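## Task

Bring the blue rack that holds the tubes from the counter over to the desk, and bring the empty yellow rack from the desk over to the counter, travelling through the door that swings shut by itself. At the end both racks must stand upright, each tube must sit all the way down in a hole of the blue rack, and the door must be closed. A rack or tube touching the floor means failure. One robot or both may be used. Finish by releasing everything and backing the robots away. A robot that tips over or is left leaning means failure.

## Robot and tools

Robots: two identical Hello Robot Stretch 4 units, r1 and r2. Each has an omni-wheel base, a mast with a vertical lift, one arm that telescopes straight forward, a three-joint wrist (yaw, pitch, roll) and a two-finger gripper. Each carries r<n>_head_camera, r<n>_head_left_camera, r<n>_head_right_camera (fisheye) and r<n>_wrist_camera. A robot stands about 1.6 m tall; its base edge lies within 0.23 m of its base origin. Loose objects may occasionally get nudged by something.

Frames: the base frame sits on the floor under the base centre, x ahead, y to the left, z up. hand_pose is reported in it (a point between the open fingertips; with all wrist joints at 0 its axes align with the base frame), though the printed value may be somewhat wrong. The odometry frame is the base frame as it was when the scene began. Each robot reports in its own frames, so only images, lidar_m and wrist_depth_mm reveal where the robots are relative to one another.

execute_actions: argument actions is a list holding one action or none (empty = just report state and images). An action is an object keyed by r1 and/or r2. Per robot you may give base, joints, pace and contact_limits together, or end_of_arm by itself. Everything in one action starts at the same moment. base holds exactly one relative move, measured from the base position in the latest state report: translate_m (metres, -2 to 2, + forward, no turning), strafe_m (metres, -2 to 2, + left), or rotate_rad (radians, -3.2 to 3.2, + counter-clockwise seen from above). joints holds absolute targets by name: lift_m 0 to 1.2; arm_m 0 to 0.55 (extension); wrist_yaw_rad -1.134 to 4.276 (0 ahead, + left, 3.14 folded back, above 3.4 the arm may block); wrist_pitch_rad -1.117 to 4.259 (0 level, 1.57 pointing down); wrist_roll_rad -1.117 to 4.259 (0 fingers level, + turns clockwise viewed from behind); gripper_m -0.038 to 0.141 (fingertip gap; below 0 they squeeze together). Done tolerances: lift/arm ±0.004, yaw/roll ±0.02, pitch ±0.05, gripper ±0.004. Joint targets past range are clipped and noted; any other bad value or unknown key rejects the whole call. pace is "slow", "default", "fast" or "max" (base up to 0.1/0.3/0.4/0.6 m/s and 1/2/3/4 rad/s; with lift above 0.2 the base is further slowed, to 0.3 m/s and 1 rad/s at 1.2). contact_limits {"arm_m": x}, x from 0 (gentlest) to 0.75, default 0.5, sets how hard the arm may push before halting. end_of_arm "enable_torque" revives wrist/gripper motors that shut off. cameras lists which images to return (omit/null/["all"] = all, [] = none). A part left out of an action may still be driving to an earlier target. If a result reports a stop, the remaining calls in that reply are skipped.

wait {seconds: 0 to 10} issues nothing new and returns state and images. zoom_image {camera, region [x0,y0,x1,y1]} crops the latest full image of that camera, top-left origin, at most 504x504 px. finished_scene {scene} ends the scene irreversibly and reports success; the goal must hold at that moment. Replying with no tool call ends all remaining scenes.

Result lines: base_status and joint_status give the outcome per motion: done (for the base, wheels turned the commanded amount even if slipping), off_target, contact_stop_at_<key> (blocked; part goes slack, a slack lift may sag, slack wheels may roll), limit_stop_at_<name> (built-in limit; limit_stop_at_tilt means leaning over 6 degrees, lift/arm/wheels slack until upright; limit_stop_at_own_body means self-collision risk, often with pitch below -0.2 plus large roll), time_out, torque_fault (wrist motor went limp; send enable_torque). on_its_own reports uncommanded things; held at is the held target, not the actual position. lidar_m is 12 ranges in metres in 30-degree sectors, first straight ahead, counting counter-clockwise (4th left, 7th behind, 10th right); "-" means nothing seen or closer than 0.25 m; it misses glass, thin legs and much behind. wrist_depth_mm is a 7x7 grid of depths, 100 to 2000 mm. base_odometry counts wheel turns; compare turned_by_wheels with turned_by_imu (gap over ~0.1 rad means slipping or a collision). base_tilt in degrees, + forward/right, offset up to 1.5. motor_effort is percent of max, + toward higher joint values, peak in brackets; wheel + means turning right. Gripper reading and done do not prove a grasp; a firm squeeze shows as a gripper_m effort change. Camera calibration (K, distortion, T_world_to_cam from that robot's base frame) is given per camera and is approximate.

How to work: unfold the wrist first with lift_m 0.4 and wrist_yaw_rad 0 together. Grip by commanding a gap smaller than the object; tighter pulls it toward the wrist. Raise the lift if fingertips snag on a surface. Two robots' travel can differ by up to ~3 cm per metre, so shared loads strain and may topple a robot.

Avoid: robots pressing on each other (fails and ends the run; nothing reports contact, and any further drive after touching presses hard); turning or driving with over 1 kg held and arm_m above 0.2, especially fast; strong pushes or pulls with a high gripper or high contact limit; over ~2 kg in a level gripper (torque fault); dropping racks or tubes, slamming, hard hits. The robot keeps its last command while you think.

Each tool is called after "Emit:" in YAML: its name, and indented under it one key for each argument.

## Session

Emit:
execute_actions:
  actions: []

Scene clock: 0.00 s.
r1.base_odometry: x=+0.000 y=+0.000 heading=+0.000 (m, m, rad; r1's odometry frame)
r1.turned_by_wheels: +0.000 (rad since the last result)
r1.turned_by_imu: +0.000 (rad since the last result)
r1.base_tilt: forward=+0.1 right=+0.0 (deg)
r1.lidar_m: 1.16 1.17 1.36 1.20 1.19 1.46 0.94 0.96 0.90 0.80 0.80 1.01
r1.base_status: not commanded
r1.joint_positions: lift_m=+0.201 arm_m=-0.001 wrist_yaw_rad=+3.109 wrist_pitch_rad=-0.015 wrist_roll_rad=-0.014 gripper_m=+0.057
r1.joint_status: not commanded
r1.motor_effort: lift_m=+20 arm_m=+0 wrist_yaw_rad=-1 wrist_pitch_rad=-7 wrist_roll_rad=+0 gripper_m=-2 wheel_0=+0 wheel_1=+1 wheel_2=+0 (%)
r1.hand_pose: x=-0.1155 y=+0.0968 z=+0.3832 quat_wxyz=(+0.016, +0.007, -0.007, +1.000) (m; r1's base frame)
r1.wrist_depth_mm: - 137 - - - 1756 1336 / - 125 - - - 1756 1336 / - 127 187 - - 1756 1336 / 135 138 - - - 1808 1336 / 1060 - - - - 1756 1308 / 1025 1336 194 1397 197 1397 1182 / 891 904 976 - 917 904 946
r2.base_odometry: x=+0.000 y=+0.000 heading=+0.000 (m, m, rad; r2's odometry frame)
r2.turned_by_wheels: +0.000 (rad since the last result)
r2.turned_by_imu: +0.000 (rad since the last result)
r2.base_tilt: forward=+0.1 right=-0.6 (deg)
r2.lidar_m: 1.89 1.94 1.66 1.51 1.09 0.71 0.66 0.71 0.92 1.55 1.58 1.94
r2.base_status: not commanded
r2.joint_positions: lift_m=+0.129 arm_m=+0.000 wrist_yaw_rad=+3.172 wrist_pitch_rad=+0.002 wrist_roll_rad=+0.020 gripper_m=+0.057
r2.joint_status: not commanded
r2.motor_effort: lift_m=+21 arm_m=-1 wrist_yaw_rad=+2 wrist_pitch_rad=-6 wrist_roll_rad=-1 gripper_m=-1 wheel_0=+0 wheel_1=+0 wheel_2=+0 (%)
r2.hand_pose: x=-0.1197 y=+0.0785 z=+0.3062 quat_wxyz=(-0.015, -0.001, +0.010, +1.000) (m; r2's base frame)
r2.wrist_depth_mm: - - 138 809 820 820 820 / - - 138 820 820 831 854 / - 112 139 820 820 842 831 / 143 140 193 831 809 842 842 / 213 809 809 820 831 831 831 / 213 809 198 809 212 831 831 / 213 300 750 - 768 715 788
pictures: r1_head_camera, r1_head_left_camera, r1_head_right_camera, r1_wrist_camera, r2_head_camera, r2_head_left_camera, r2_head_right_camera, r2_wrist_camera
Images, in order (width x height): r1_head_camera 420x560, r1_head_left_camera 420x672, r1_head_right_camera 420x672, r1_wrist_camera 616x392, r2_head_camera 420x560, r2_head_left_camera 420x672, r2_head_right_camera 420x672, r2_wrist_camera 616x392.

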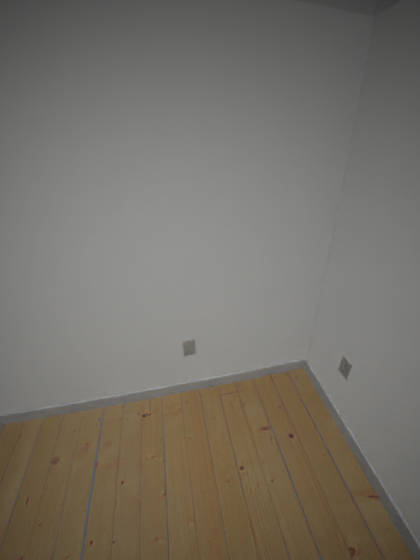

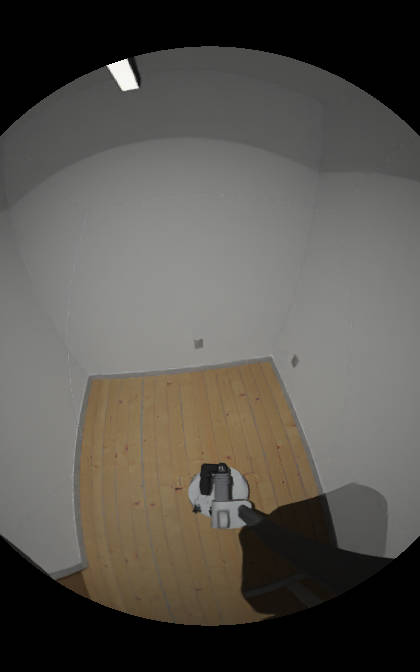

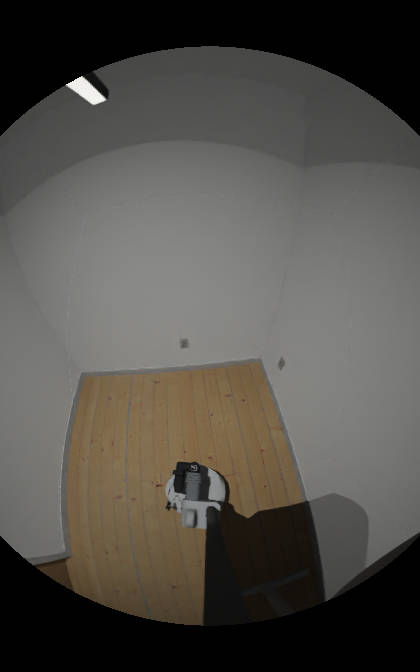

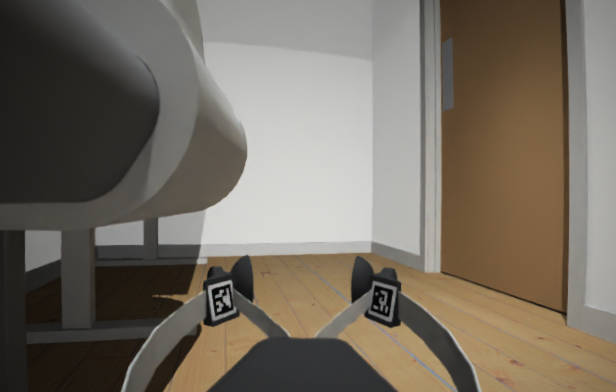

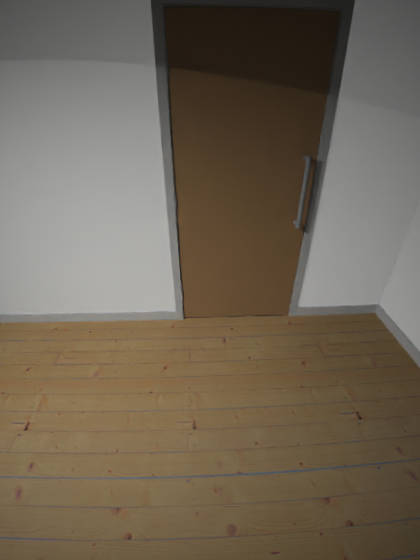

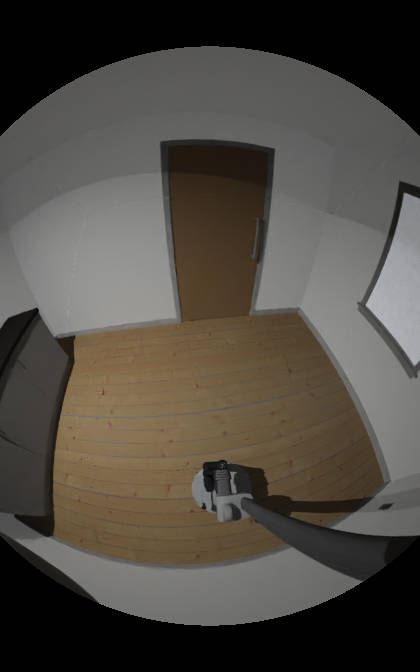

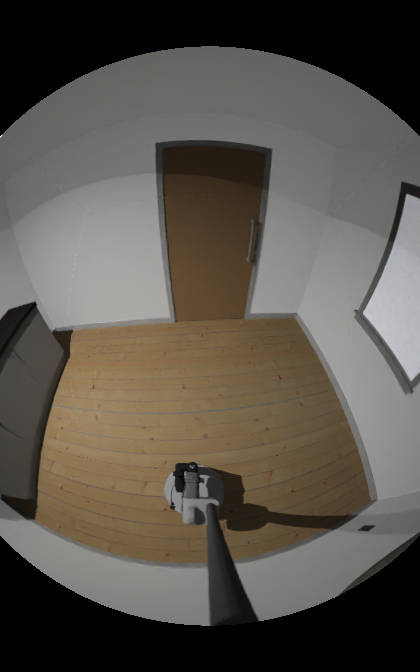

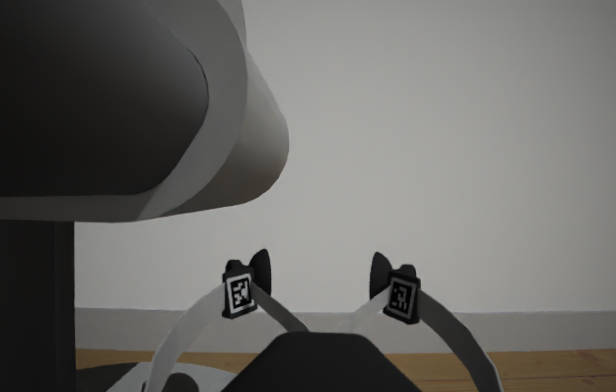

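Emit:
execute_actions:
  actions:
    - {"r1":{"base":{"rotate_rad":-2.6},"joints":{"lift_m":0.9,"wrist_yaw_rad":0},"pace":"fast"},"r2":{"base":{"rotate_rad":1.5},"joints":{"lift_m":1.0,"wrist_yaw_rad":0},"pace":"fast"}}

Scene clock: 4.87 s.
r1.base_odometry: x=+0.000 y=+0.000 heading=-2.600 (m, m, rad; r1's odometry frame)
r1.turned_by_wheels: -2.600 (rad since the last result)
r1.turned_by_imu: -2.651 (rad since the last result)
r1.base_tilt: forward=+0.1 right=+0.0 (deg)
r1.lidar_m: 0.94 0.91 0.80 0.81 1.01 1.16 1.18 1.33 1.19 1.22 1.61 0.93
r1.base_status: done
r1.joint_positions: lift_m=+0.900 arm_m=-0.001 wrist_yaw_rad=+0.000 wrist_pitch_rad=-0.015 wrist_roll_rad=-0.014 gripper_m=+0.057
r1.joint_status: all done
r1.motor_effort: lift_m=+22(23) arm_m=+0(0) wrist_yaw_rad=-1(8) wrist_pitch_rad=-6(6) wrist_roll_rad=-1(1) gripper_m=-2(4) wheel_0=-1(8) wheel_1=-1(12) wheel_2=-2(10) (%)
r1.hand_pose: x=+0.4584 y=-0.0873 z=+1.0824 quat_wxyz=(+1.000, -0.007, -0.008, +0.000) (m; r1's base frame)
r1.wrist_depth_mm: 778 976 1430 - - - 1983 / 788 1008 1430 - - - 1983 / 778 1008 1430 - - - 1983 / 798 1025 1430 - - - 1983 / 788 1025 1366 - - - 1983 / 788 976 193 1308 196 - 1921 / 778 891 917 - 866 - 1921
r2.base_odometry: x=+0.000 y=+0.000 heading=+1.500 (m, m, rad; r2's odometry frame)
r2.turned_by_wheels: +1.500 (rad since the last result)
r2.turned_by_imu: +1.475 (rad since the last result)
r2.base_tilt: forward=+0.1 right=-0.6 (deg)
r2.lidar_m: 1.49 1.19 0.73 0.66 0.68 0.87 1.58 1.55 2.01 1.90 1.91 1.69
r2.base_status: done
r2.joint_positions: lift_m=+1.000 arm_m=+0.000 wrist_yaw_rad=+0.000 wrist_pitch_rad=+0.002 wrist_roll_rad=+0.020 gripper_m=+0.057
r2.joint_status: all done
r2.motor_effort: lift_m=+23(26) arm_m=-1(1) wrist_yaw_rad=+1(6) wrist_pitch_rad=-7(7) wrist_roll_rad=-1(1) gripper_m=-5(3) wheel_0=+0(8) wheel_1=+0(7) wheel_2=+0(7) (%)
r2.hand_pose: x=+0.4598 y=-0.0874 z=+1.1774 quat_wxyz=(+1.000, +0.010, +0.001, +0.000) (m; r2's base frame)
r2.wrist_depth_mm: 1397 1863 1983 1983 - - - / 1397 1808 1983 1921 - - - / 1430 1808 1863 - - - - / 1430 1863 1921 - - - - / 1430 1808 1808 1808 1983 1983 - / 1464 1281 196 1366 213 1499 1921 / 1430 1281 1336 - 1430 1499 -
pictures: r1_head_camera, r1_head_left_camera, r1_head_right_camera, r1_wrist_camera, r2_head_camera, r2_head_left_camera, r2_head_right_camera, r2_wrist_camera
camera_calibration (this result's frames):
r1_wrist_camera: T_world_to_cam=[[-0.00957661, -0.999217, 0.0383835, -0.135159], [0.0254375, -0.0386163, -0.99893, 1.12212], [0.999631, -0.00858998, 0.0257874, -0.261409], [0, 0, 0, 1]] pos_world=[0.231474, -0.0939661, 1.13285]
r2_wrist_camera: T_world_to_cam=[[0.0387393, -0.999232, -0.00586884, -0.0873741], [-0.0174814, 0.00519464, -0.999834, 1.23769], [0.999096, 0.0388354, -0.0172667, -0.206576], [0, 0, 0, 1]] pos_world=[0.231411, -0.0857139, 1.23341]
Images, in order (width x height): r1_head_camera 420x560, r1_head_left_camera 420x672, r1_head_right_camera 420x672, r1_wrist_camera 616x392, r2_head_camera 420x560, r2_head_left_camera 420x672, r2_head_right_camera 420x672, r2_wrist_camera 616x392.

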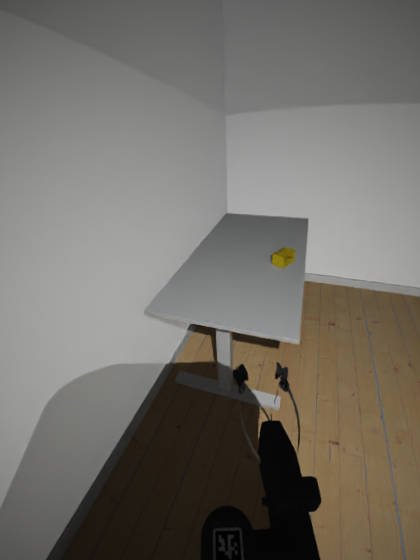

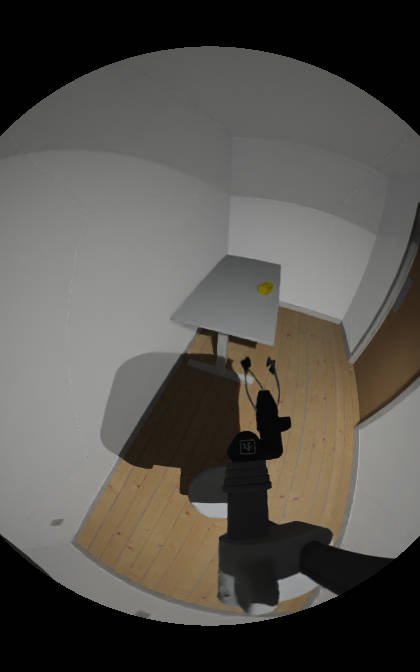

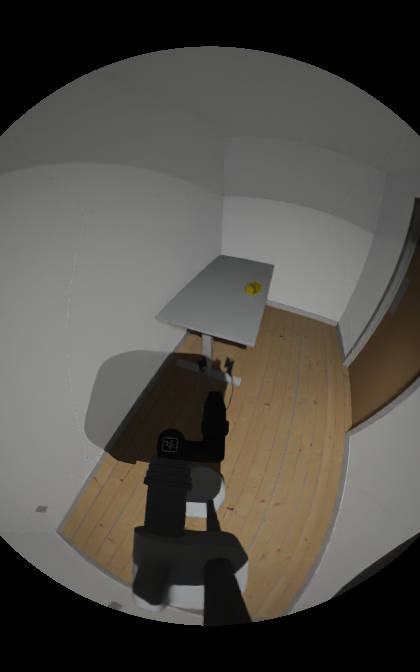

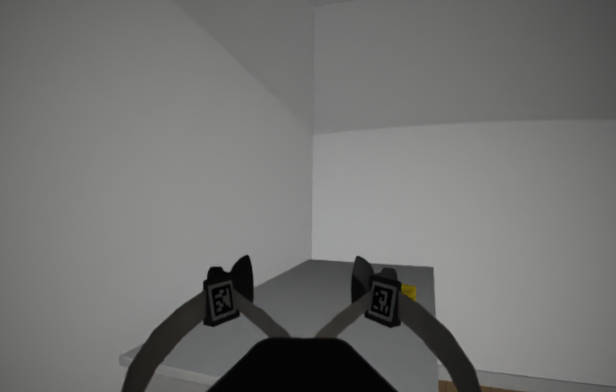

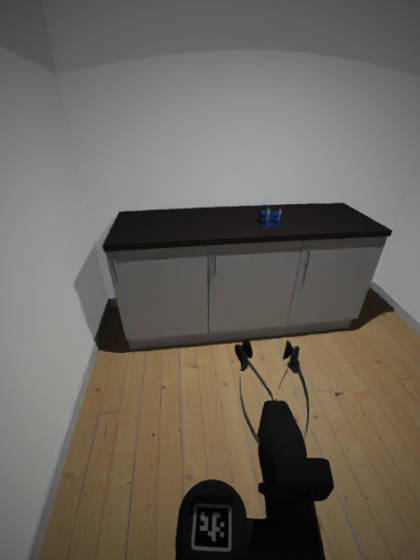

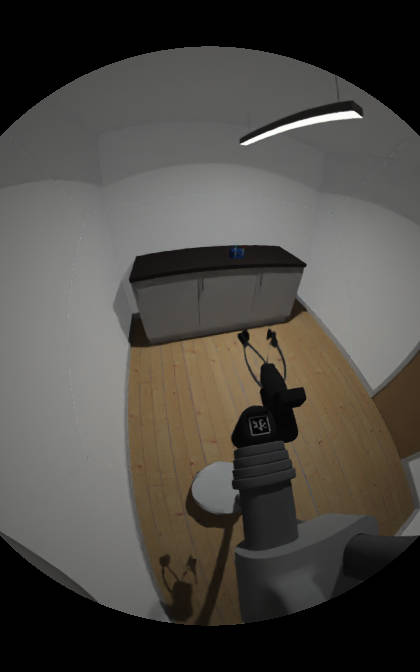

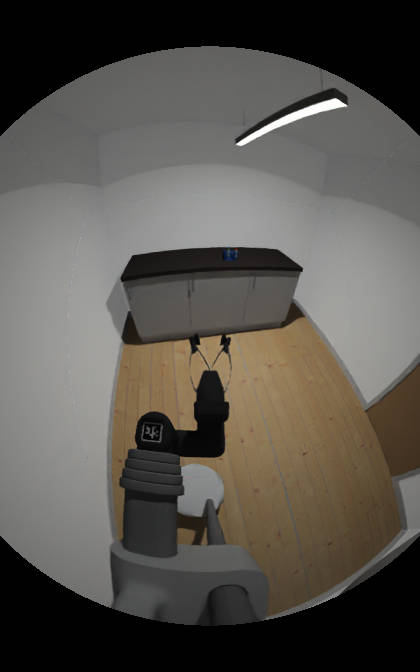

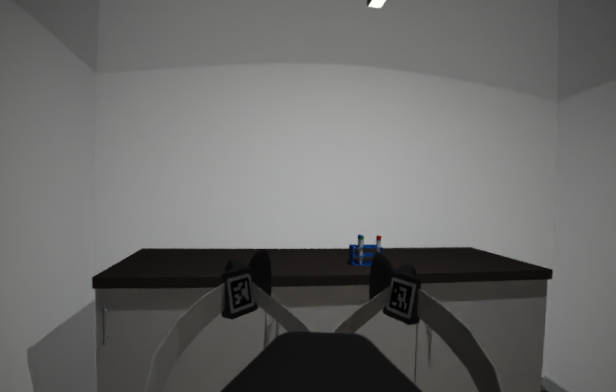

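Emit:
zoom_image:
  camera: "r2_head_camera"
  region: [230, 180, 310, 250]

Emit:
zoom_image:
  camera: "r1_head_camera"
  region: [240, 220, 330, 300]

Region (230, 180, 310, 250) of r2_head_camera's 420x560 image, scaled by 6.300, with more detail than that image has; it fills the top 441 rows of this view, and the rest is white.

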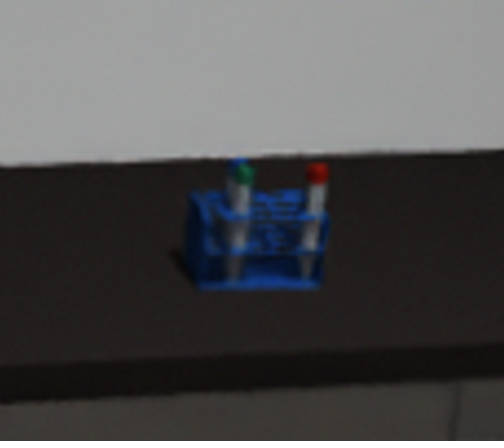

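Region (240, 220, 330, 300) of r1_head_camera's 420x560 image, scaled by 5.600, with more detail than that image has.

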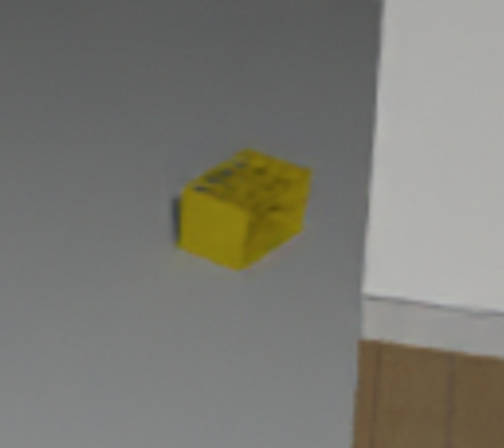

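Emit:
execute_actions:
  actions:
    - {"r1":{"base":{"rotate_rad":-0.76},"joints":{"gripper_m":0.141},"pace":"fast"},"r2":{"base":{"rotate_rad":0.16},"joints":{"gripper_m":0.141,"lift_m":0.9},"pace":"fast"}}
  cameras: []

Emit:
execute_actions:
  actions:
    - {"r1":{"base":{"translate_m":1.22},"pace":"fast"},"r2":{"base":{"translate_m":0.95},"pace":"fast"}}
  cameras: []

Emit:
execute_actions:
  actions:
    - {"r1":{"base":{"rotate_rad":1.47},"joints":{"lift_m":0.75},"pace":"fast"},"r2":{"base":{"strafe_m":-0.53},"pace":"fast"}}
  cameras: ["r1_head_camera","r1_wrist_camera","r2_head_camera","r2_wrist_camera"]

Scene clock: 34.20 s.
r1.base_odometry: x=+0.000 y=+0.000 heading=+2.923 (m, m, rad; r1's odometry frame)
r1.turned_by_wheels: -0.760 (rad since the last result)
r1.turned_by_imu: -0.774 (rad since the last result)
r1.base_tilt: forward=+0.1 right=+0.0 (deg)
r1.lidar_m: 2.12 0.94 0.99 0.80 0.81 0.88 1.19 1.16 1.29 1.23 1.20 1.30
r1.base_status: done
r1.joint_positions: lift_m=+0.900 arm_m=-0.001 wrist_yaw_rad=+0.000 wrist_pitch_rad=-0.015 wrist_roll_rad=-0.014 gripper_m=+0.141
r1.joint_status: all done
r1.motor_effort: lift_m=+22(22) arm_m=+0(0) wrist_yaw_rad=+0(3) wrist_pitch_rad=-7(6) wrist_roll_rad=-1(0) gripper_m=+0(2) wheel_0=+1(8) wheel_1=+1(8) wheel_2=+1(9) (%)
r1.hand_pose: x=+0.4584 y=-0.0875 z=+1.0824 quat_wxyz=(+1.000, -0.007, -0.008, +0.000) (m; r1's base frame)
r1.wrist_depth_mm: 1983 - - - 1808 1308 960 / - - - - 1808 1308 976 / 1921 - - - 1808 1336 960 / - - - - 1756 1308 960 / 1983 - - - 1808 1255 960 / 1182 1255 - - 1618 1205 976 / 878 - - - 1708 1255 960
r2.base_odometry: x=+0.000 y=+0.000 heading=+1.660 (m, m, rad; r2's odometry frame)
r2.turned_by_wheels: +0.160 (rad since the last result)
r2.turned_by_imu: +0.158 (rad since the last result)
r2.base_tilt: forward=+0.1 right=-0.6 (deg)
r2.lidar_m: 1.52 0.98 0.72 0.66 0.70 0.98 1.55 1.63 1.98 1.88 1.98 1.58
r2.base_status: done
r2.joint_positions: lift_m=+0.900 arm_m=+0.000 wrist_yaw_rad=+0.000 wrist_pitch_rad=+0.002 wrist_roll_rad=+0.020 gripper_m=+0.141
r2.joint_status: all done
r2.motor_effort: lift_m=+18(21) arm_m=-1(1) wrist_yaw_rad=+2(2) wrist_pitch_rad=-7(6) wrist_roll_rad=-1(1) gripper_m=+0(4) wheel_0=-1(6) wheel_1=-1(5) wheel_2=+0(9) (%)
r2.hand_pose: x=+0.4598 y=-0.0874 z=+1.0778 quat_wxyz=(+1.000, +0.010, +0.001, +0.000) (m; r2's base frame)
r2.wrist_depth_mm: 1025 1576 1983 1921 1921 1983 1983 / 1042 1537 1921 1983 1863 1921 1983 / 1060 1576 1983 1983 1921 1921 1863 / 1060 1576 1983 1983 1983 1921 1921 / 1060 1499 1336 1366 1366 1366 1366 / 1042 1397 1366 1366 1366 211 1308 / 1078 1499 1336 - 1336 1336 1336
pictures: none
No camera images: the call's "cameras" was empty. Leave "cameras" out to get every camera's image.

Scene clock: 38.80 s.
r1.base_odometry: x=-1.191 y=+0.264 heading=+2.923 (m, m, rad; r1's odometry frame)
r1.turned_by_wheels: +0.000 (rad since the last result)
r1.turned_by_imu: +0.002 (rad since the last result)
r1.base_tilt: forward=+0.1 right=-0.1 (deg)
r1.lidar_m: 1.19 1.35 0.62 0.47 0.45 1.41 2.14 1.98 0.95 0.78 0.80 0.89
r1.base_status: done
r1.joint_positions: lift_m=+0.900 arm_m=-0.001 wrist_yaw_rad=+0.000 wrist_pitch_rad=-0.015 wrist_roll_rad=-0.014 gripper_m=+0.141
r1.joint_status: not commanded
r1.motor_effort: lift_m=+22(21) arm_m=+0(0) wrist_yaw_rad=-1(1) wrist_pitch_rad=-6(6) wrist_roll_rad=+0(0) gripper_m=+0(0) wheel_0=+0(7) wheel_1=+0(7) wheel_2=+2(11) (%)
r1.hand_pose: x=+0.4584 y=-0.0874 z=+1.0824 quat_wxyz=(+1.000, -0.007, -0.008, +0.000) (m; r1's base frame)
r1.wrist_depth_mm: 1060 1182 1255 1336 904 668 609 / 1042 1160 1281 1336 904 661 603 / 1060 1160 1255 1336 904 661 615 / 1060 1138 1255 1336 904 668 609 / 1042 1118 1281 1336 904 661 609 / 1060 1098 1229 1308 809 661 603 / 1042 1138 1255 - 854 654 603
r2.base_odometry: x=-0.085 y=+0.946 heading=+1.660 (m, m, rad; r2's odometry frame)
r2.turned_by_wheels: +0.000 (rad since the last result)
r2.turned_by_imu: +0.001 (rad since the last result)
r2.base_tilt: forward=+0.1 right=-0.6 (deg)
r2.lidar_m: 0.56 0.61 0.69 0.65 0.70 0.97 2.50 2.65 2.00 1.90 0.87 0.59
r2.base_status: done
r2.joint_positions: lift_m=+0.900 arm_m=+0.000 wrist_yaw_rad=+0.000 wrist_pitch_rad=+0.002 wrist_roll_rad=+0.020 gripper_m=+0.141
r2.joint_status: not commanded
r2.motor_effort: lift_m=+18(18) arm_m=-1(1) wrist_yaw_rad=+2(1) wrist_pitch_rad=-7(7) wrist_roll_rad=-1(1) gripper_m=-2(2) wheel_0=+0(5) wheel_1=+1(6) wheel_2=+0(8) (%)
r2.hand_pose: x=+0.4598 y=-0.0874 z=+1.0778 quat_wxyz=(+1.000, +0.010, +0.001, +0.000) (m; r2's base frame)
r2.wrist_depth_mm: 1025 1008 991 991 976 976 991 / 1008 1025 1025 991 991 1008 976 / 1025 1025 1008 991 991 1008 991 / 1008 1008 1025 1008 991 1008 991 / 1042 1025 1008 1008 991 1008 991 / 634 597 564 676 580 211 627 / 445 442 459 - 466 466 477
pictures: none
No camera images: the call's "cameras" was empty. Leave "cameras" out to get every camera's image.

Scene clock: 41.57 s.
r1.base_odometry: x=-1.191 y=+0.264 heading=-1.890 (m, m, rad; r1's odometry frame)
r1.turned_by_wheels: +1.470 (rad since the last result)
r1.turned_by_imu: +1.499 (rad since the last result)
r1.base_tilt: forward=+0.1 right=-0.1 (deg)
r1.lidar_m: 0.49 0.46 0.48 1.87 2.30 1.02 0.79 0.80 0.84 1.07 1.45 0.67
r1.base_status: done
r1.joint_positions: lift_m=+0.750 arm_m=-0.001 wrist_yaw_rad=+0.000 wrist_pitch_rad=-0.015 wrist_roll_rad=-0.014 gripper_m=+0.141
r1.joint_status: all done
r1.motor_effort: lift_m=+18(21) arm_m=+0(0) wrist_yaw_rad=-1(1) wrist_pitch_rad=-6(6) wrist_roll_rad=-1(1) gripper_m=+0(0) wheel_0=-2(8) wheel_1=-1(7) wheel_2=-3(11) (%)
r1.hand_pose: x=+0.4584 y=-0.0874 z=+0.9327 quat_wxyz=(+1.000, -0.007, -0.008, +0.000) (m; r1's base frame)
r1.wrist_depth_mm: 904 1025 1138 1308 1537 1397 1160 / 917 1008 1138 1308 1499 1366 1138 / 917 991 1138 1281 1464 1366 1160 / 917 1008 1160 1281 1499 1366 1160 / 904 1008 1118 1255 1430 1336 1138 / 788 668 691 831 691 691 820 / 549 544 585 - 549 564 1060
r2.base_odometry: x=+0.443 y=+0.993 heading=+1.660 (m, m, rad; r2's odometry frame)
r2.turned_by_wheels: +0.000 (rad since the last result)
r2.turned_by_imu: +0.001 (rad since the last result)
r2.base_tilt: forward=+0.1 right=-0.6 (deg)
r2.lidar_m: 0.57 0.59 0.83 1.19 1.25 1.73 2.52 1.98 1.43 1.35 0.86 0.60
r2.base_status: done
r2.joint_positions: lift_m=+0.900 arm_m=+0.000 wrist_yaw_rad=+0.000 wrist_pitch_rad=+0.002 wrist_roll_rad=+0.020 gripper_m=+0.141
r2.joint_status: not commanded
r2.motor_effort: lift_m=+19(19) arm_m=-1(1) wrist_yaw_rad=+2(2) wrist_pitch_rad=-6(7) wrist_roll_rad=-1(1) gripper_m=+0(1) wheel_0=-1(9) wheel_1=+1(10) wheel_2=-1(1) (%)
r2.hand_pose: x=+0.4598 y=-0.0874 z=+1.0778 quat_wxyz=(+1.000, +0.010, +0.001, +0.000) (m; r2's base frame)
r2.wrist_depth_mm: 1008 1008 991 1008 960 976 976 / 1025 1008 1008 1008 991 991 991 / 1008 991 1025 991 991 991 976 / 1008 1025 1025 1008 1008 991 976 / 1025 1025 1025 1008 1008 991 991 / 627 597 554 549 580 211 691 / 445 449 459 - 462 462 480
pictures: r1_head_camera, r1_wrist_camera, r2_head_camera, r2_wrist_camera
camera_calibration (this result's frames):
r1_wrist_camera: T_world_to_cam=[[-0.00984776, -0.999215, 0.0383837, -0.129366], [0.0254034, -0.0386231, -0.998931, 0.972581], [0.999629, -0.00886216, 0.0257638, -0.257532], [0, 0, 0, 1]] pos_world=[0.231456, -0.0939828, 0.983141]
r2_wrist_camera: T_world_to_cam=[[0.0385627, -0.999239, -0.00586741, -0.0879301], [-0.0174435, 0.00519772, -0.999834, 1.13808], [0.999104, 0.0386586, -0.0172298, -0.208338], [0, 0, 0, 1]] pos_world=[0.231394, -0.0857245, 1.13378]
Images, in order (width x height): r1_head_camera 420x560, r1_wrist_camera 616x392, r2_head_camera 420x560, r2_wrist_camera 616x392.

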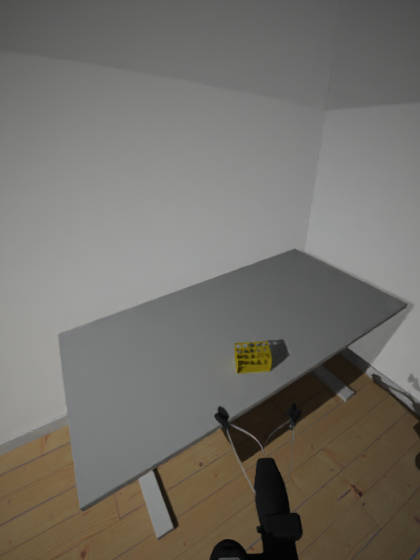

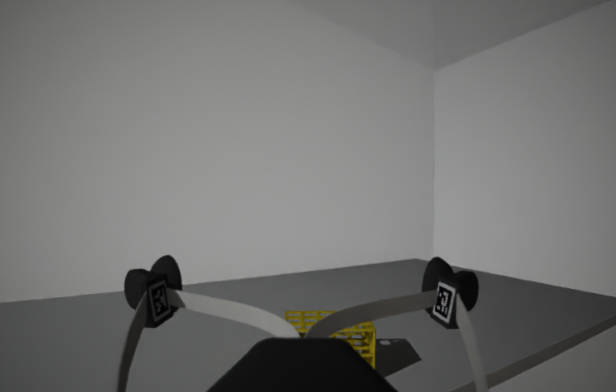

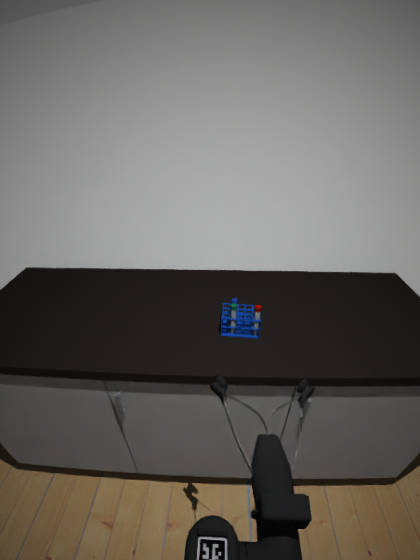

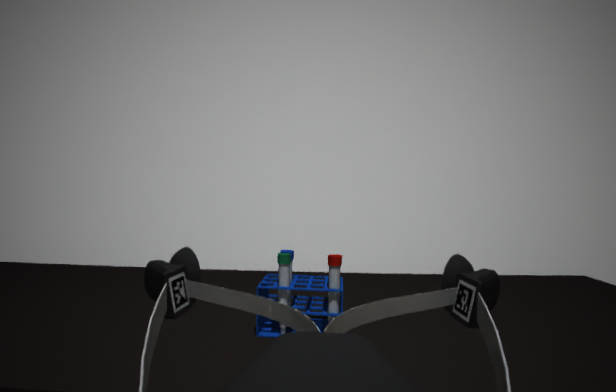

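Emit:
execute_actions:
  actions:
    - {"r1":{"joints":{"lift_m":0.62},"pace":"fast"},"r2":{"joints":{"lift_m":0.78},"pace":"fast"}}
  cameras: ["r1_head_camera","r1_wrist_camera","r2_head_camera","r2_wrist_camera"]

Emit:
zoom_image:
  camera: "r2_head_camera"
  region: [190, 280, 330, 420]

Emit:
zoom_image:
  camera: "r1_head_camera"
  region: [190, 320, 330, 460]

Scene clock: 46.27 s.
r1.base_odometry: x=-1.191 y=+0.264 heading=-1.890 (m, m, rad; r1's odometry frame)
r1.turned_by_wheels: +0.000 (rad since the last result)
r1.turned_by_imu: +0.000 (rad since the last result)
r1.base_tilt: forward=+0.1 right=+0.0 (deg)
r1.lidar_m: 0.49 0.45 0.50 1.88 2.29 1.02 0.77 0.81 0.86 1.07 1.45 0.67
r1.base_status: not commanded
r1.joint_positions: lift_m=+0.620 arm_m=-0.001 wrist_yaw_rad=+0.000 wrist_pitch_rad=-0.015 wrist_roll_rad=-0.014 gripper_m=+0.141
r1.joint_status: all done
r1.motor_effort: lift_m=+18(20) arm_m=+0(0) wrist_yaw_rad=-1(1) wrist_pitch_rad=-7(6) wrist_roll_rad=-1(1) gripper_m=+1(1) wheel_0=-1(2) wheel_1=-1(1) wheel_2=-3(3) (%)
r1.hand_pose: x=+0.4584 y=-0.0874 z=+0.8027 quat_wxyz=(+1.000, -0.007, -0.008, +0.000) (m; r1's base frame)
r1.wrist_depth_mm: 904 1008 1118 1281 1499 1397 1138 / 917 1008 1138 1281 1464 1366 1160 / 904 1008 1118 1281 1499 1366 1160 / 904 1008 1138 1281 1499 1397 1138 / 778 809 831 831 842 854 831 / 397 338 345 421 410 539 1138 / 273 287 317 - 1537 1255 1118
r2.base_odometry: x=+0.443 y=+0.993 heading=+1.660 (m, m, rad; r2's odometry frame)
r2.turned_by_wheels: +0.000 (rad since the last result)
r2.turned_by_imu: +0.001 (rad since the last result)
r2.base_tilt: forward=+0.1 right=-0.6 (deg)
r2.lidar_m: 0.56 0.61 0.82 1.19 1.24 1.73 2.52 1.99 1.45 1.36 0.88 0.62
r2.base_status: not commanded
r2.joint_positions: lift_m=+0.780 arm_m=+0.000 wrist_yaw_rad=+0.000 wrist_pitch_rad=+0.002 wrist_roll_rad=+0.020 gripper_m=+0.141
r2.joint_status: all done
r2.motor_effort: lift_m=+18(21) arm_m=-1(1) wrist_yaw_rad=+2(2) wrist_pitch_rad=-7(6) wrist_roll_rad=-2(1) gripper_m=+2(2) wheel_0=+0(1) wheel_1=+1(1) wheel_2=-1(0) (%)
r2.hand_pose: x=+0.4598 y=-0.0874 z=+0.9579 quat_wxyz=(+1.000, +0.010, +0.001, +0.000) (m; r2's base frame)
r2.wrist_depth_mm: 1008 1008 1008 991 1008 991 976 / 1025 1008 991 991 991 976 991 / 1025 1008 1008 991 976 976 991 / 1025 1025 1008 991 1008 991 991 / 530 549 539 544 603 621 627 / 375 375 373 373 373 211 370 / 397 399 399 - 394 397 397
pictures: r1_head_camera, r1_wrist_camera, r2_head_camera, r2_wrist_camera
camera_calibration (this result's frames):
r1_wrist_camera: T_world_to_cam=[[-0.00984796, -0.999215, 0.0383838, -0.124378], [0.0254034, -0.0386233, -0.998931, 0.84277], [0.999629, -0.00886235, 0.0257638, -0.254184], [0, 0, 0, 1]] pos_world=[0.231456, -0.0939828, 0.853192]
r2_wrist_camera: T_world_to_cam=[[0.0385626, -0.999239, -0.00586758, -0.0886336], [-0.0174451, 0.00519784, -0.999834, 1.01816], [0.999104, 0.0386586, -0.0172313, -0.210403], [0, 0, 0, 1]] pos_world=[0.231394, -0.0857245, 1.01385]
Images, in order (width x height): r1_head_camera 420x560, r1_wrist_camera 616x392, r2_head_camera 420x560, r2_wrist_camera 616x392.

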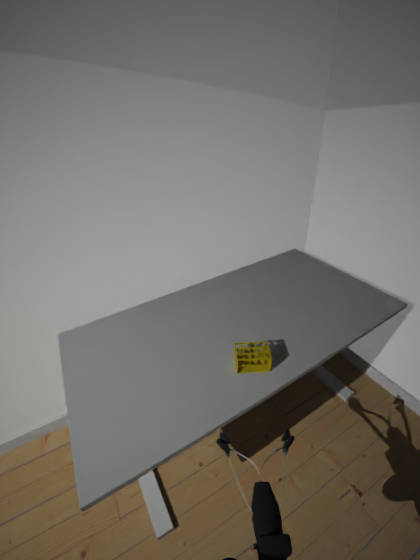

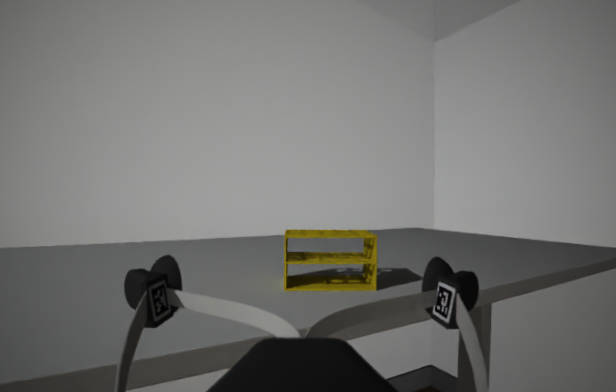

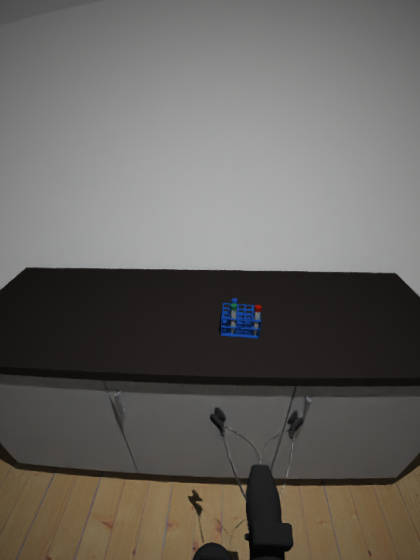

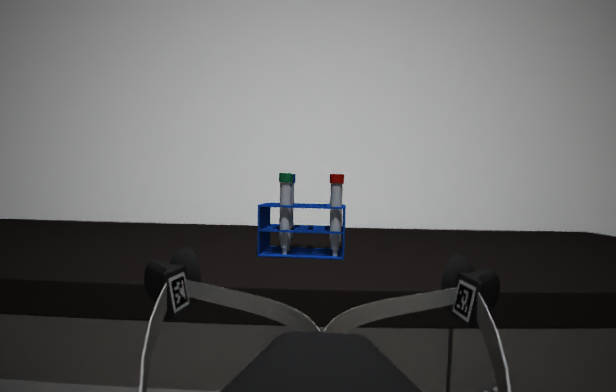

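Region (190, 280, 330, 420) of r2_head_camera's 420x560 image, scaled by 3.600, with more detail than that image has.

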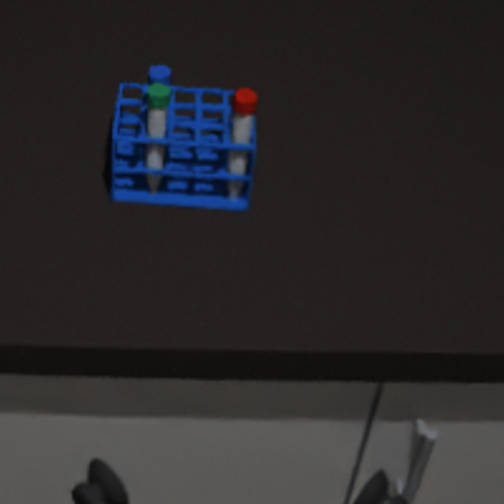

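Region (190, 320, 330, 460) of r1_head_camera's 420x560 image, scaled by 3.600, with more detail than that image has.

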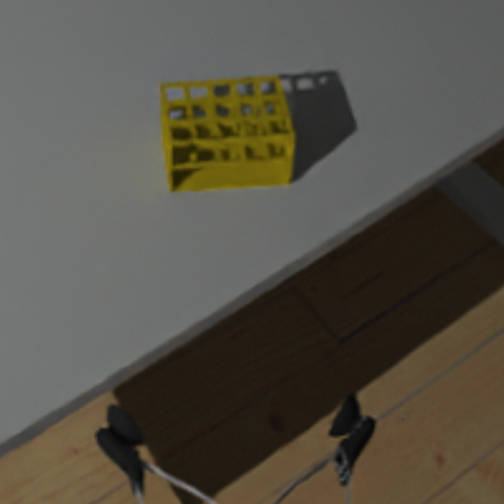

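Emit:
execute_actions:
  actions:
    - {"r1":{"base":{"strafe_m":-0.042},"joints":{"lift_m":0.6,"arm_m":0.16},"pace":"fast"},"r2":{"base":{"strafe_m":0.025},"joints":{"arm_m":0.19},"pace":"fast"}}
  cameras: ["r1_wrist_camera","r2_wrist_camera"]

Scene clock: 55.63 s.
r1.base_odometry: x=-1.231 y=+0.277 heading=-1.890 (m, m, rad; r1's odometry frame)
r1.turned_by_wheels: +0.000 (rad since the last result)
r1.turned_by_imu: +0.000 (rad since the last result)
r1.base_tilt: forward=+0.0 right=-0.1 (deg)
r1.lidar_m: 0.51 0.48 0.51 1.90 2.33 1.00 0.76 0.78 0.84 1.03 1.42 0.70
r1.base_status: done
r1.joint_positions: lift_m=+0.600 arm_m=+0.159 wrist_yaw_rad=+0.000 wrist_pitch_rad=-0.015 wrist_roll_rad=-0.014 gripper_m=+0.141
r1.joint_status: all done
r1.motor_effort: lift_m=+18(16) arm_m=+6(7) wrist_yaw_rad=-1(0) wrist_pitch_rad=-6(6) wrist_roll_rad=+0(1) gripper_m=+0(1) wheel_0=-3(9) wheel_1=+3(11) wheel_2=+0(1) (%)
r1.hand_pose: x=+0.6184 y=-0.0874 z=+0.7828 quat_wxyz=(+1.000, -0.007, -0.008, +0.000) (m; r1's base frame)
r1.wrist_depth_mm: 809 904 1008 1160 1366 1255 1042 / 820 891 1025 1138 1336 1281 1042 / 809 904 1008 1138 1308 1255 1060 / 820 904 1008 1160 1336 1255 1042 / 647 668 574 574 707 707 699 / 332 282 290 342 291 324 430 / 229 228 246 - 270 931 1042
r2.base_odometry: x=+0.418 y=+0.991 heading=+1.660 (m, m, rad; r2's odometry frame)
r2.turned_by_wheels: +0.000 (rad since the last result)
r2.turned_by_imu: +0.001 (rad since the last result)
r2.base_tilt: forward=+0.1 right=-0.6 (deg)
r2.lidar_m: 0.56 0.61 0.84 1.16 1.24 1.70 2.52 2.02 1.46 1.39 0.84 0.62
r2.base_status: done
r2.joint_positions: lift_m=+0.780 arm_m=+0.189 wrist_yaw_rad=+0.000 wrist_pitch_rad=+0.002 wrist_roll_rad=+0.020 gripper_m=+0.141
r2.joint_status: all done
r2.motor_effort: lift_m=+18(18) arm_m=+5(7) wrist_yaw_rad=+1(3) wrist_pitch_rad=-7(7) wrist_roll_rad=-1(1) gripper_m=+2(1) wheel_0=-1(7) wheel_1=-1(9) wheel_2=+0(1) (%)
r2.hand_pose: x=+0.6485 y=-0.0873 z=+0.9579 quat_wxyz=(+1.000, +0.010, +0.001, +0.000) (m; r2's base frame)
r2.wrist_depth_mm: 820 820 798 798 798 788 798 / 820 809 798 809 809 798 788 / 820 809 820 809 820 809 788 / 831 831 820 820 809 798 798 / 521 539 484 418 504 609 615 / 285 268 255 307 260 212 314 / 202 202 206 - 209 210 224
pictures: r1_wrist_camera, r2_wrist_camera
camera_calibration (this result's frames):
r1_wrist_camera: T_world_to_cam=[[-0.00968723, -0.999216, 0.0383829, -0.122086], [0.0255056, -0.0386191, -0.998928, 0.818669], [0.999628, -0.00869787, 0.0258597, -0.413728], [0, 0, 0, 1]] pos_world=[0.391511, -0.0939727, 0.833177]
r2_wrist_camera: T_world_to_cam=[[0.0388012, -0.99923, -0.00586361, -0.0959991], [-0.017345, 0.00519365, -0.999836, 1.02142], [0.999096, 0.0388965, -0.0171301, -0.399002], [0, 0, 0, 1]] pos_world=[0.420083, -0.0857102, 1.01385]
Images, in order (width x height): r1_wrist_camera 616x392, r2_wrist_camera 616x392.

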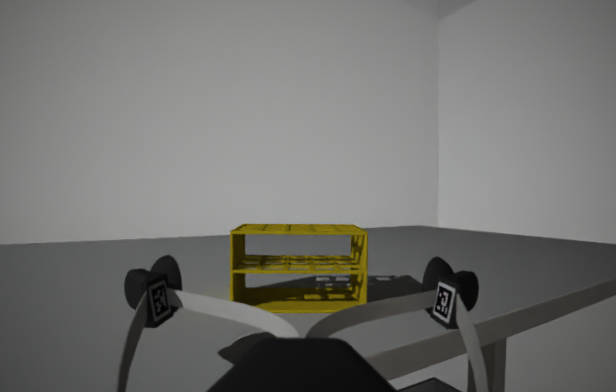

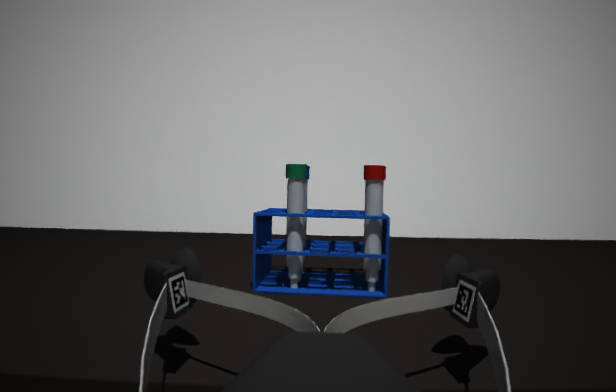

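Emit:
execute_actions:
  actions:
    - {"r1":{"joints":{"arm_m":0.29}},"r2":{"joints":{"arm_m":0.325}}}
  cameras: ["r1_head_camera","r1_wrist_camera","r2_head_camera","r2_wrist_camera"]

Emit:
zoom_image:
  camera: "r2_head_camera"
  region: [180, 270, 320, 410]

Emit:
zoom_image:
  camera: "r1_head_camera"
  region: [170, 310, 310, 450]

Scene clock: 65.10 s.
r1.base_odometry: x=-1.231 y=+0.277 heading=-1.890 (m, m, rad; r1's odometry frame)
r1.turned_by_wheels: +0.000 (rad since the last result)
r1.turned_by_imu: +0.000 (rad since the last result)
r1.base_tilt: forward=+0.1 right=+0.0 (deg)
r1.lidar_m: 0.52 0.48 0.51 1.90 2.33 0.98 0.76 0.78 0.83 1.02 1.42 0.70
r1.base_status: not commanded
r1.joint_positions: lift_m=+0.600 arm_m=+0.289 wrist_yaw_rad=+0.000 wrist_pitch_rad=-0.015 wrist_roll_rad=-0.014 gripper_m=+0.141
r1.joint_status: all done
r1.motor_effort: lift_m=+18(18) arm_m=+6(6) wrist_yaw_rad=+0(1) wrist_pitch_rad=-6(6) wrist_roll_rad=+0(0) gripper_m=+0(1) wheel_0=-3(2) wheel_1=+3(3) wheel_2=+0(0) (%)
r1.hand_pose: x=+0.7484 y=-0.0874 z=+0.7828 quat_wxyz=(+1.000, -0.007, -0.008, +0.000) (m; r1's base frame)
r1.wrist_depth_mm: 715 788 891 1025 1160 1182 976 / 723 798 891 1008 1182 1182 976 / 723 798 904 1008 1205 1205 991 / 723 798 904 1025 1160 1182 991 / 640 661 564 574 580 691 699 / 329 279 214 229 220 289 345 / 228 227 224 - 230 230 243
r2.base_odometry: x=+0.418 y=+0.991 heading=+1.660 (m, m, rad; r2's odometry frame)
r2.turned_by_wheels: +0.000 (rad since the last result)
r2.turned_by_imu: +0.001 (rad since the last result)
r2.base_tilt: forward=+0.1 right=-0.5 (deg)
r2.lidar_m: 0.56 0.61 0.83 1.15 1.22 1.71 2.51 2.02 1.48 1.39 0.85 0.60
r2.base_status: not commanded
r2.joint_positions: lift_m=+0.780 arm_m=+0.324 wrist_yaw_rad=+0.000 wrist_pitch_rad=-0.001 wrist_roll_rad=+0.020 gripper_m=+0.141
r2.joint_status: all done
r2.motor_effort: lift_m=+18(18) arm_m=+5(8) wrist_yaw_rad=+3(7) wrist_pitch_rad=+2(6) wrist_roll_rad=-2(2) gripper_m=+3(3) wheel_0=-1(1) wheel_1=-1(2) wheel_2=-1(2) (%)
r2.hand_pose: x=+0.7834 y=-0.0876 z=+0.9587 quat_wxyz=(+1.000, +0.010, -0.001, +0.000) (m; r2's base frame)
r2.wrist_depth_mm: 683 676 676 676 668 668 654 / 676 676 676 683 676 668 676 / 691 683 676 668 661 676 668 / 683 691 683 676 676 668 668 / 544 559 266 220 211 634 668 / 293 278 236 220 212 212 325 / 208 207 211 - 209 216 230
pictures: r1_head_camera, r1_wrist_camera, r2_head_camera, r2_wrist_camera
camera_calibration (this result's frames):
r1_wrist_camera: T_world_to_cam=[[-0.0098079, -0.999215, 0.0383828, -0.120771], [0.0255092, -0.0386221, -0.998928, 0.815352], [0.999626, -0.00881827, 0.025868, -0.543674], [0, 0, 0, 1]] pos_world=[0.521488, -0.0939801, 0.833178]
r2_wrist_camera: T_world_to_cam=[[0.0381057, -0.999256, -0.00593787, -0.100819], [-0.014361, 0.00539394, -0.999882, 1.02234], [0.999171, 0.0381865, -0.0141448, -0.536719], [0, 0, 0, 1]] pos_world=[0.554798, -0.0857635, 1.01403]
Images, in order (width x height): r1_head_camera 420x560, r1_wrist_camera 616x392, r2_head_camera 420x560, r2_wrist_camera 616x392.

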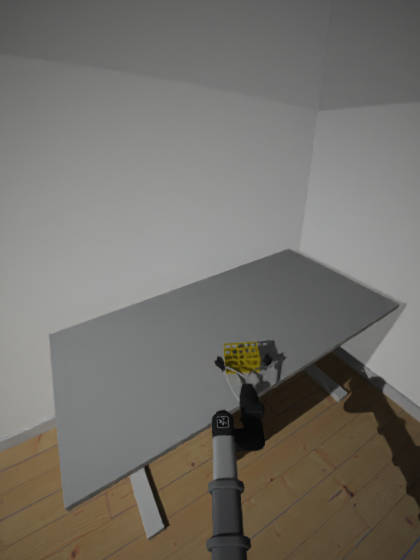

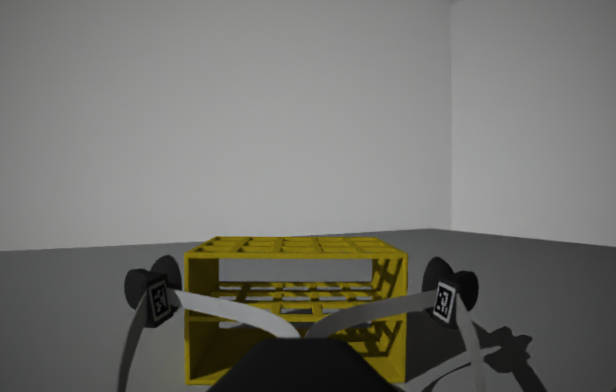

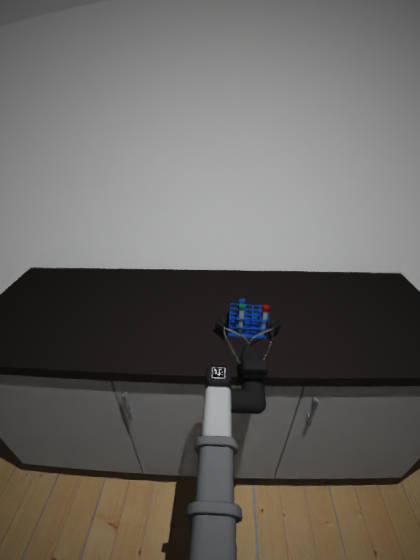

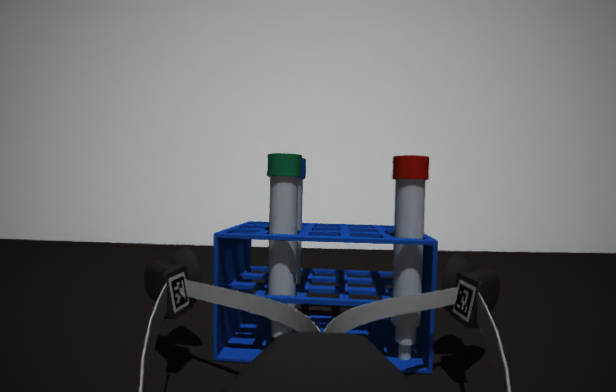

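Region (180, 270, 320, 410) of r2_head_camera's 420x560 image, scaled by 3.600, with more detail than that image has.

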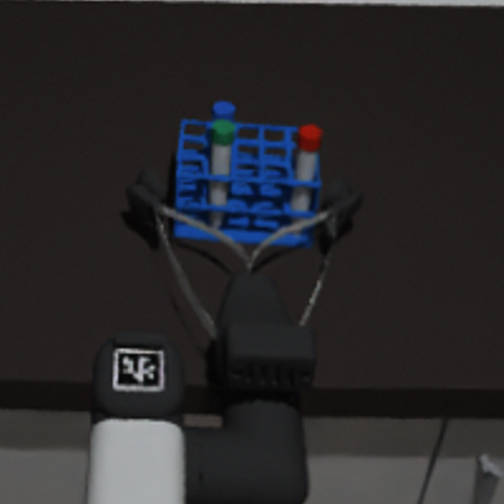

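Region (170, 310, 310, 450) of r1_head_camera's 420x560 image, scaled by 3.600, with more detail than that image has.

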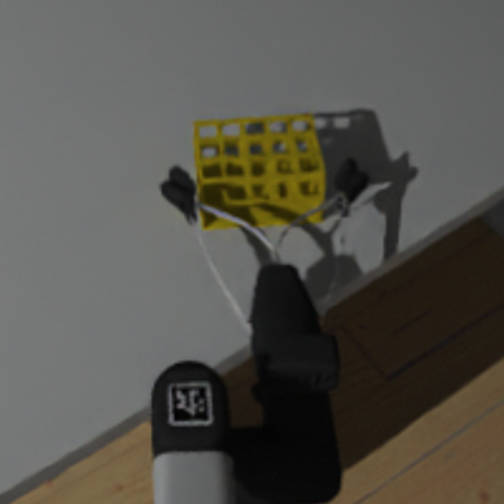

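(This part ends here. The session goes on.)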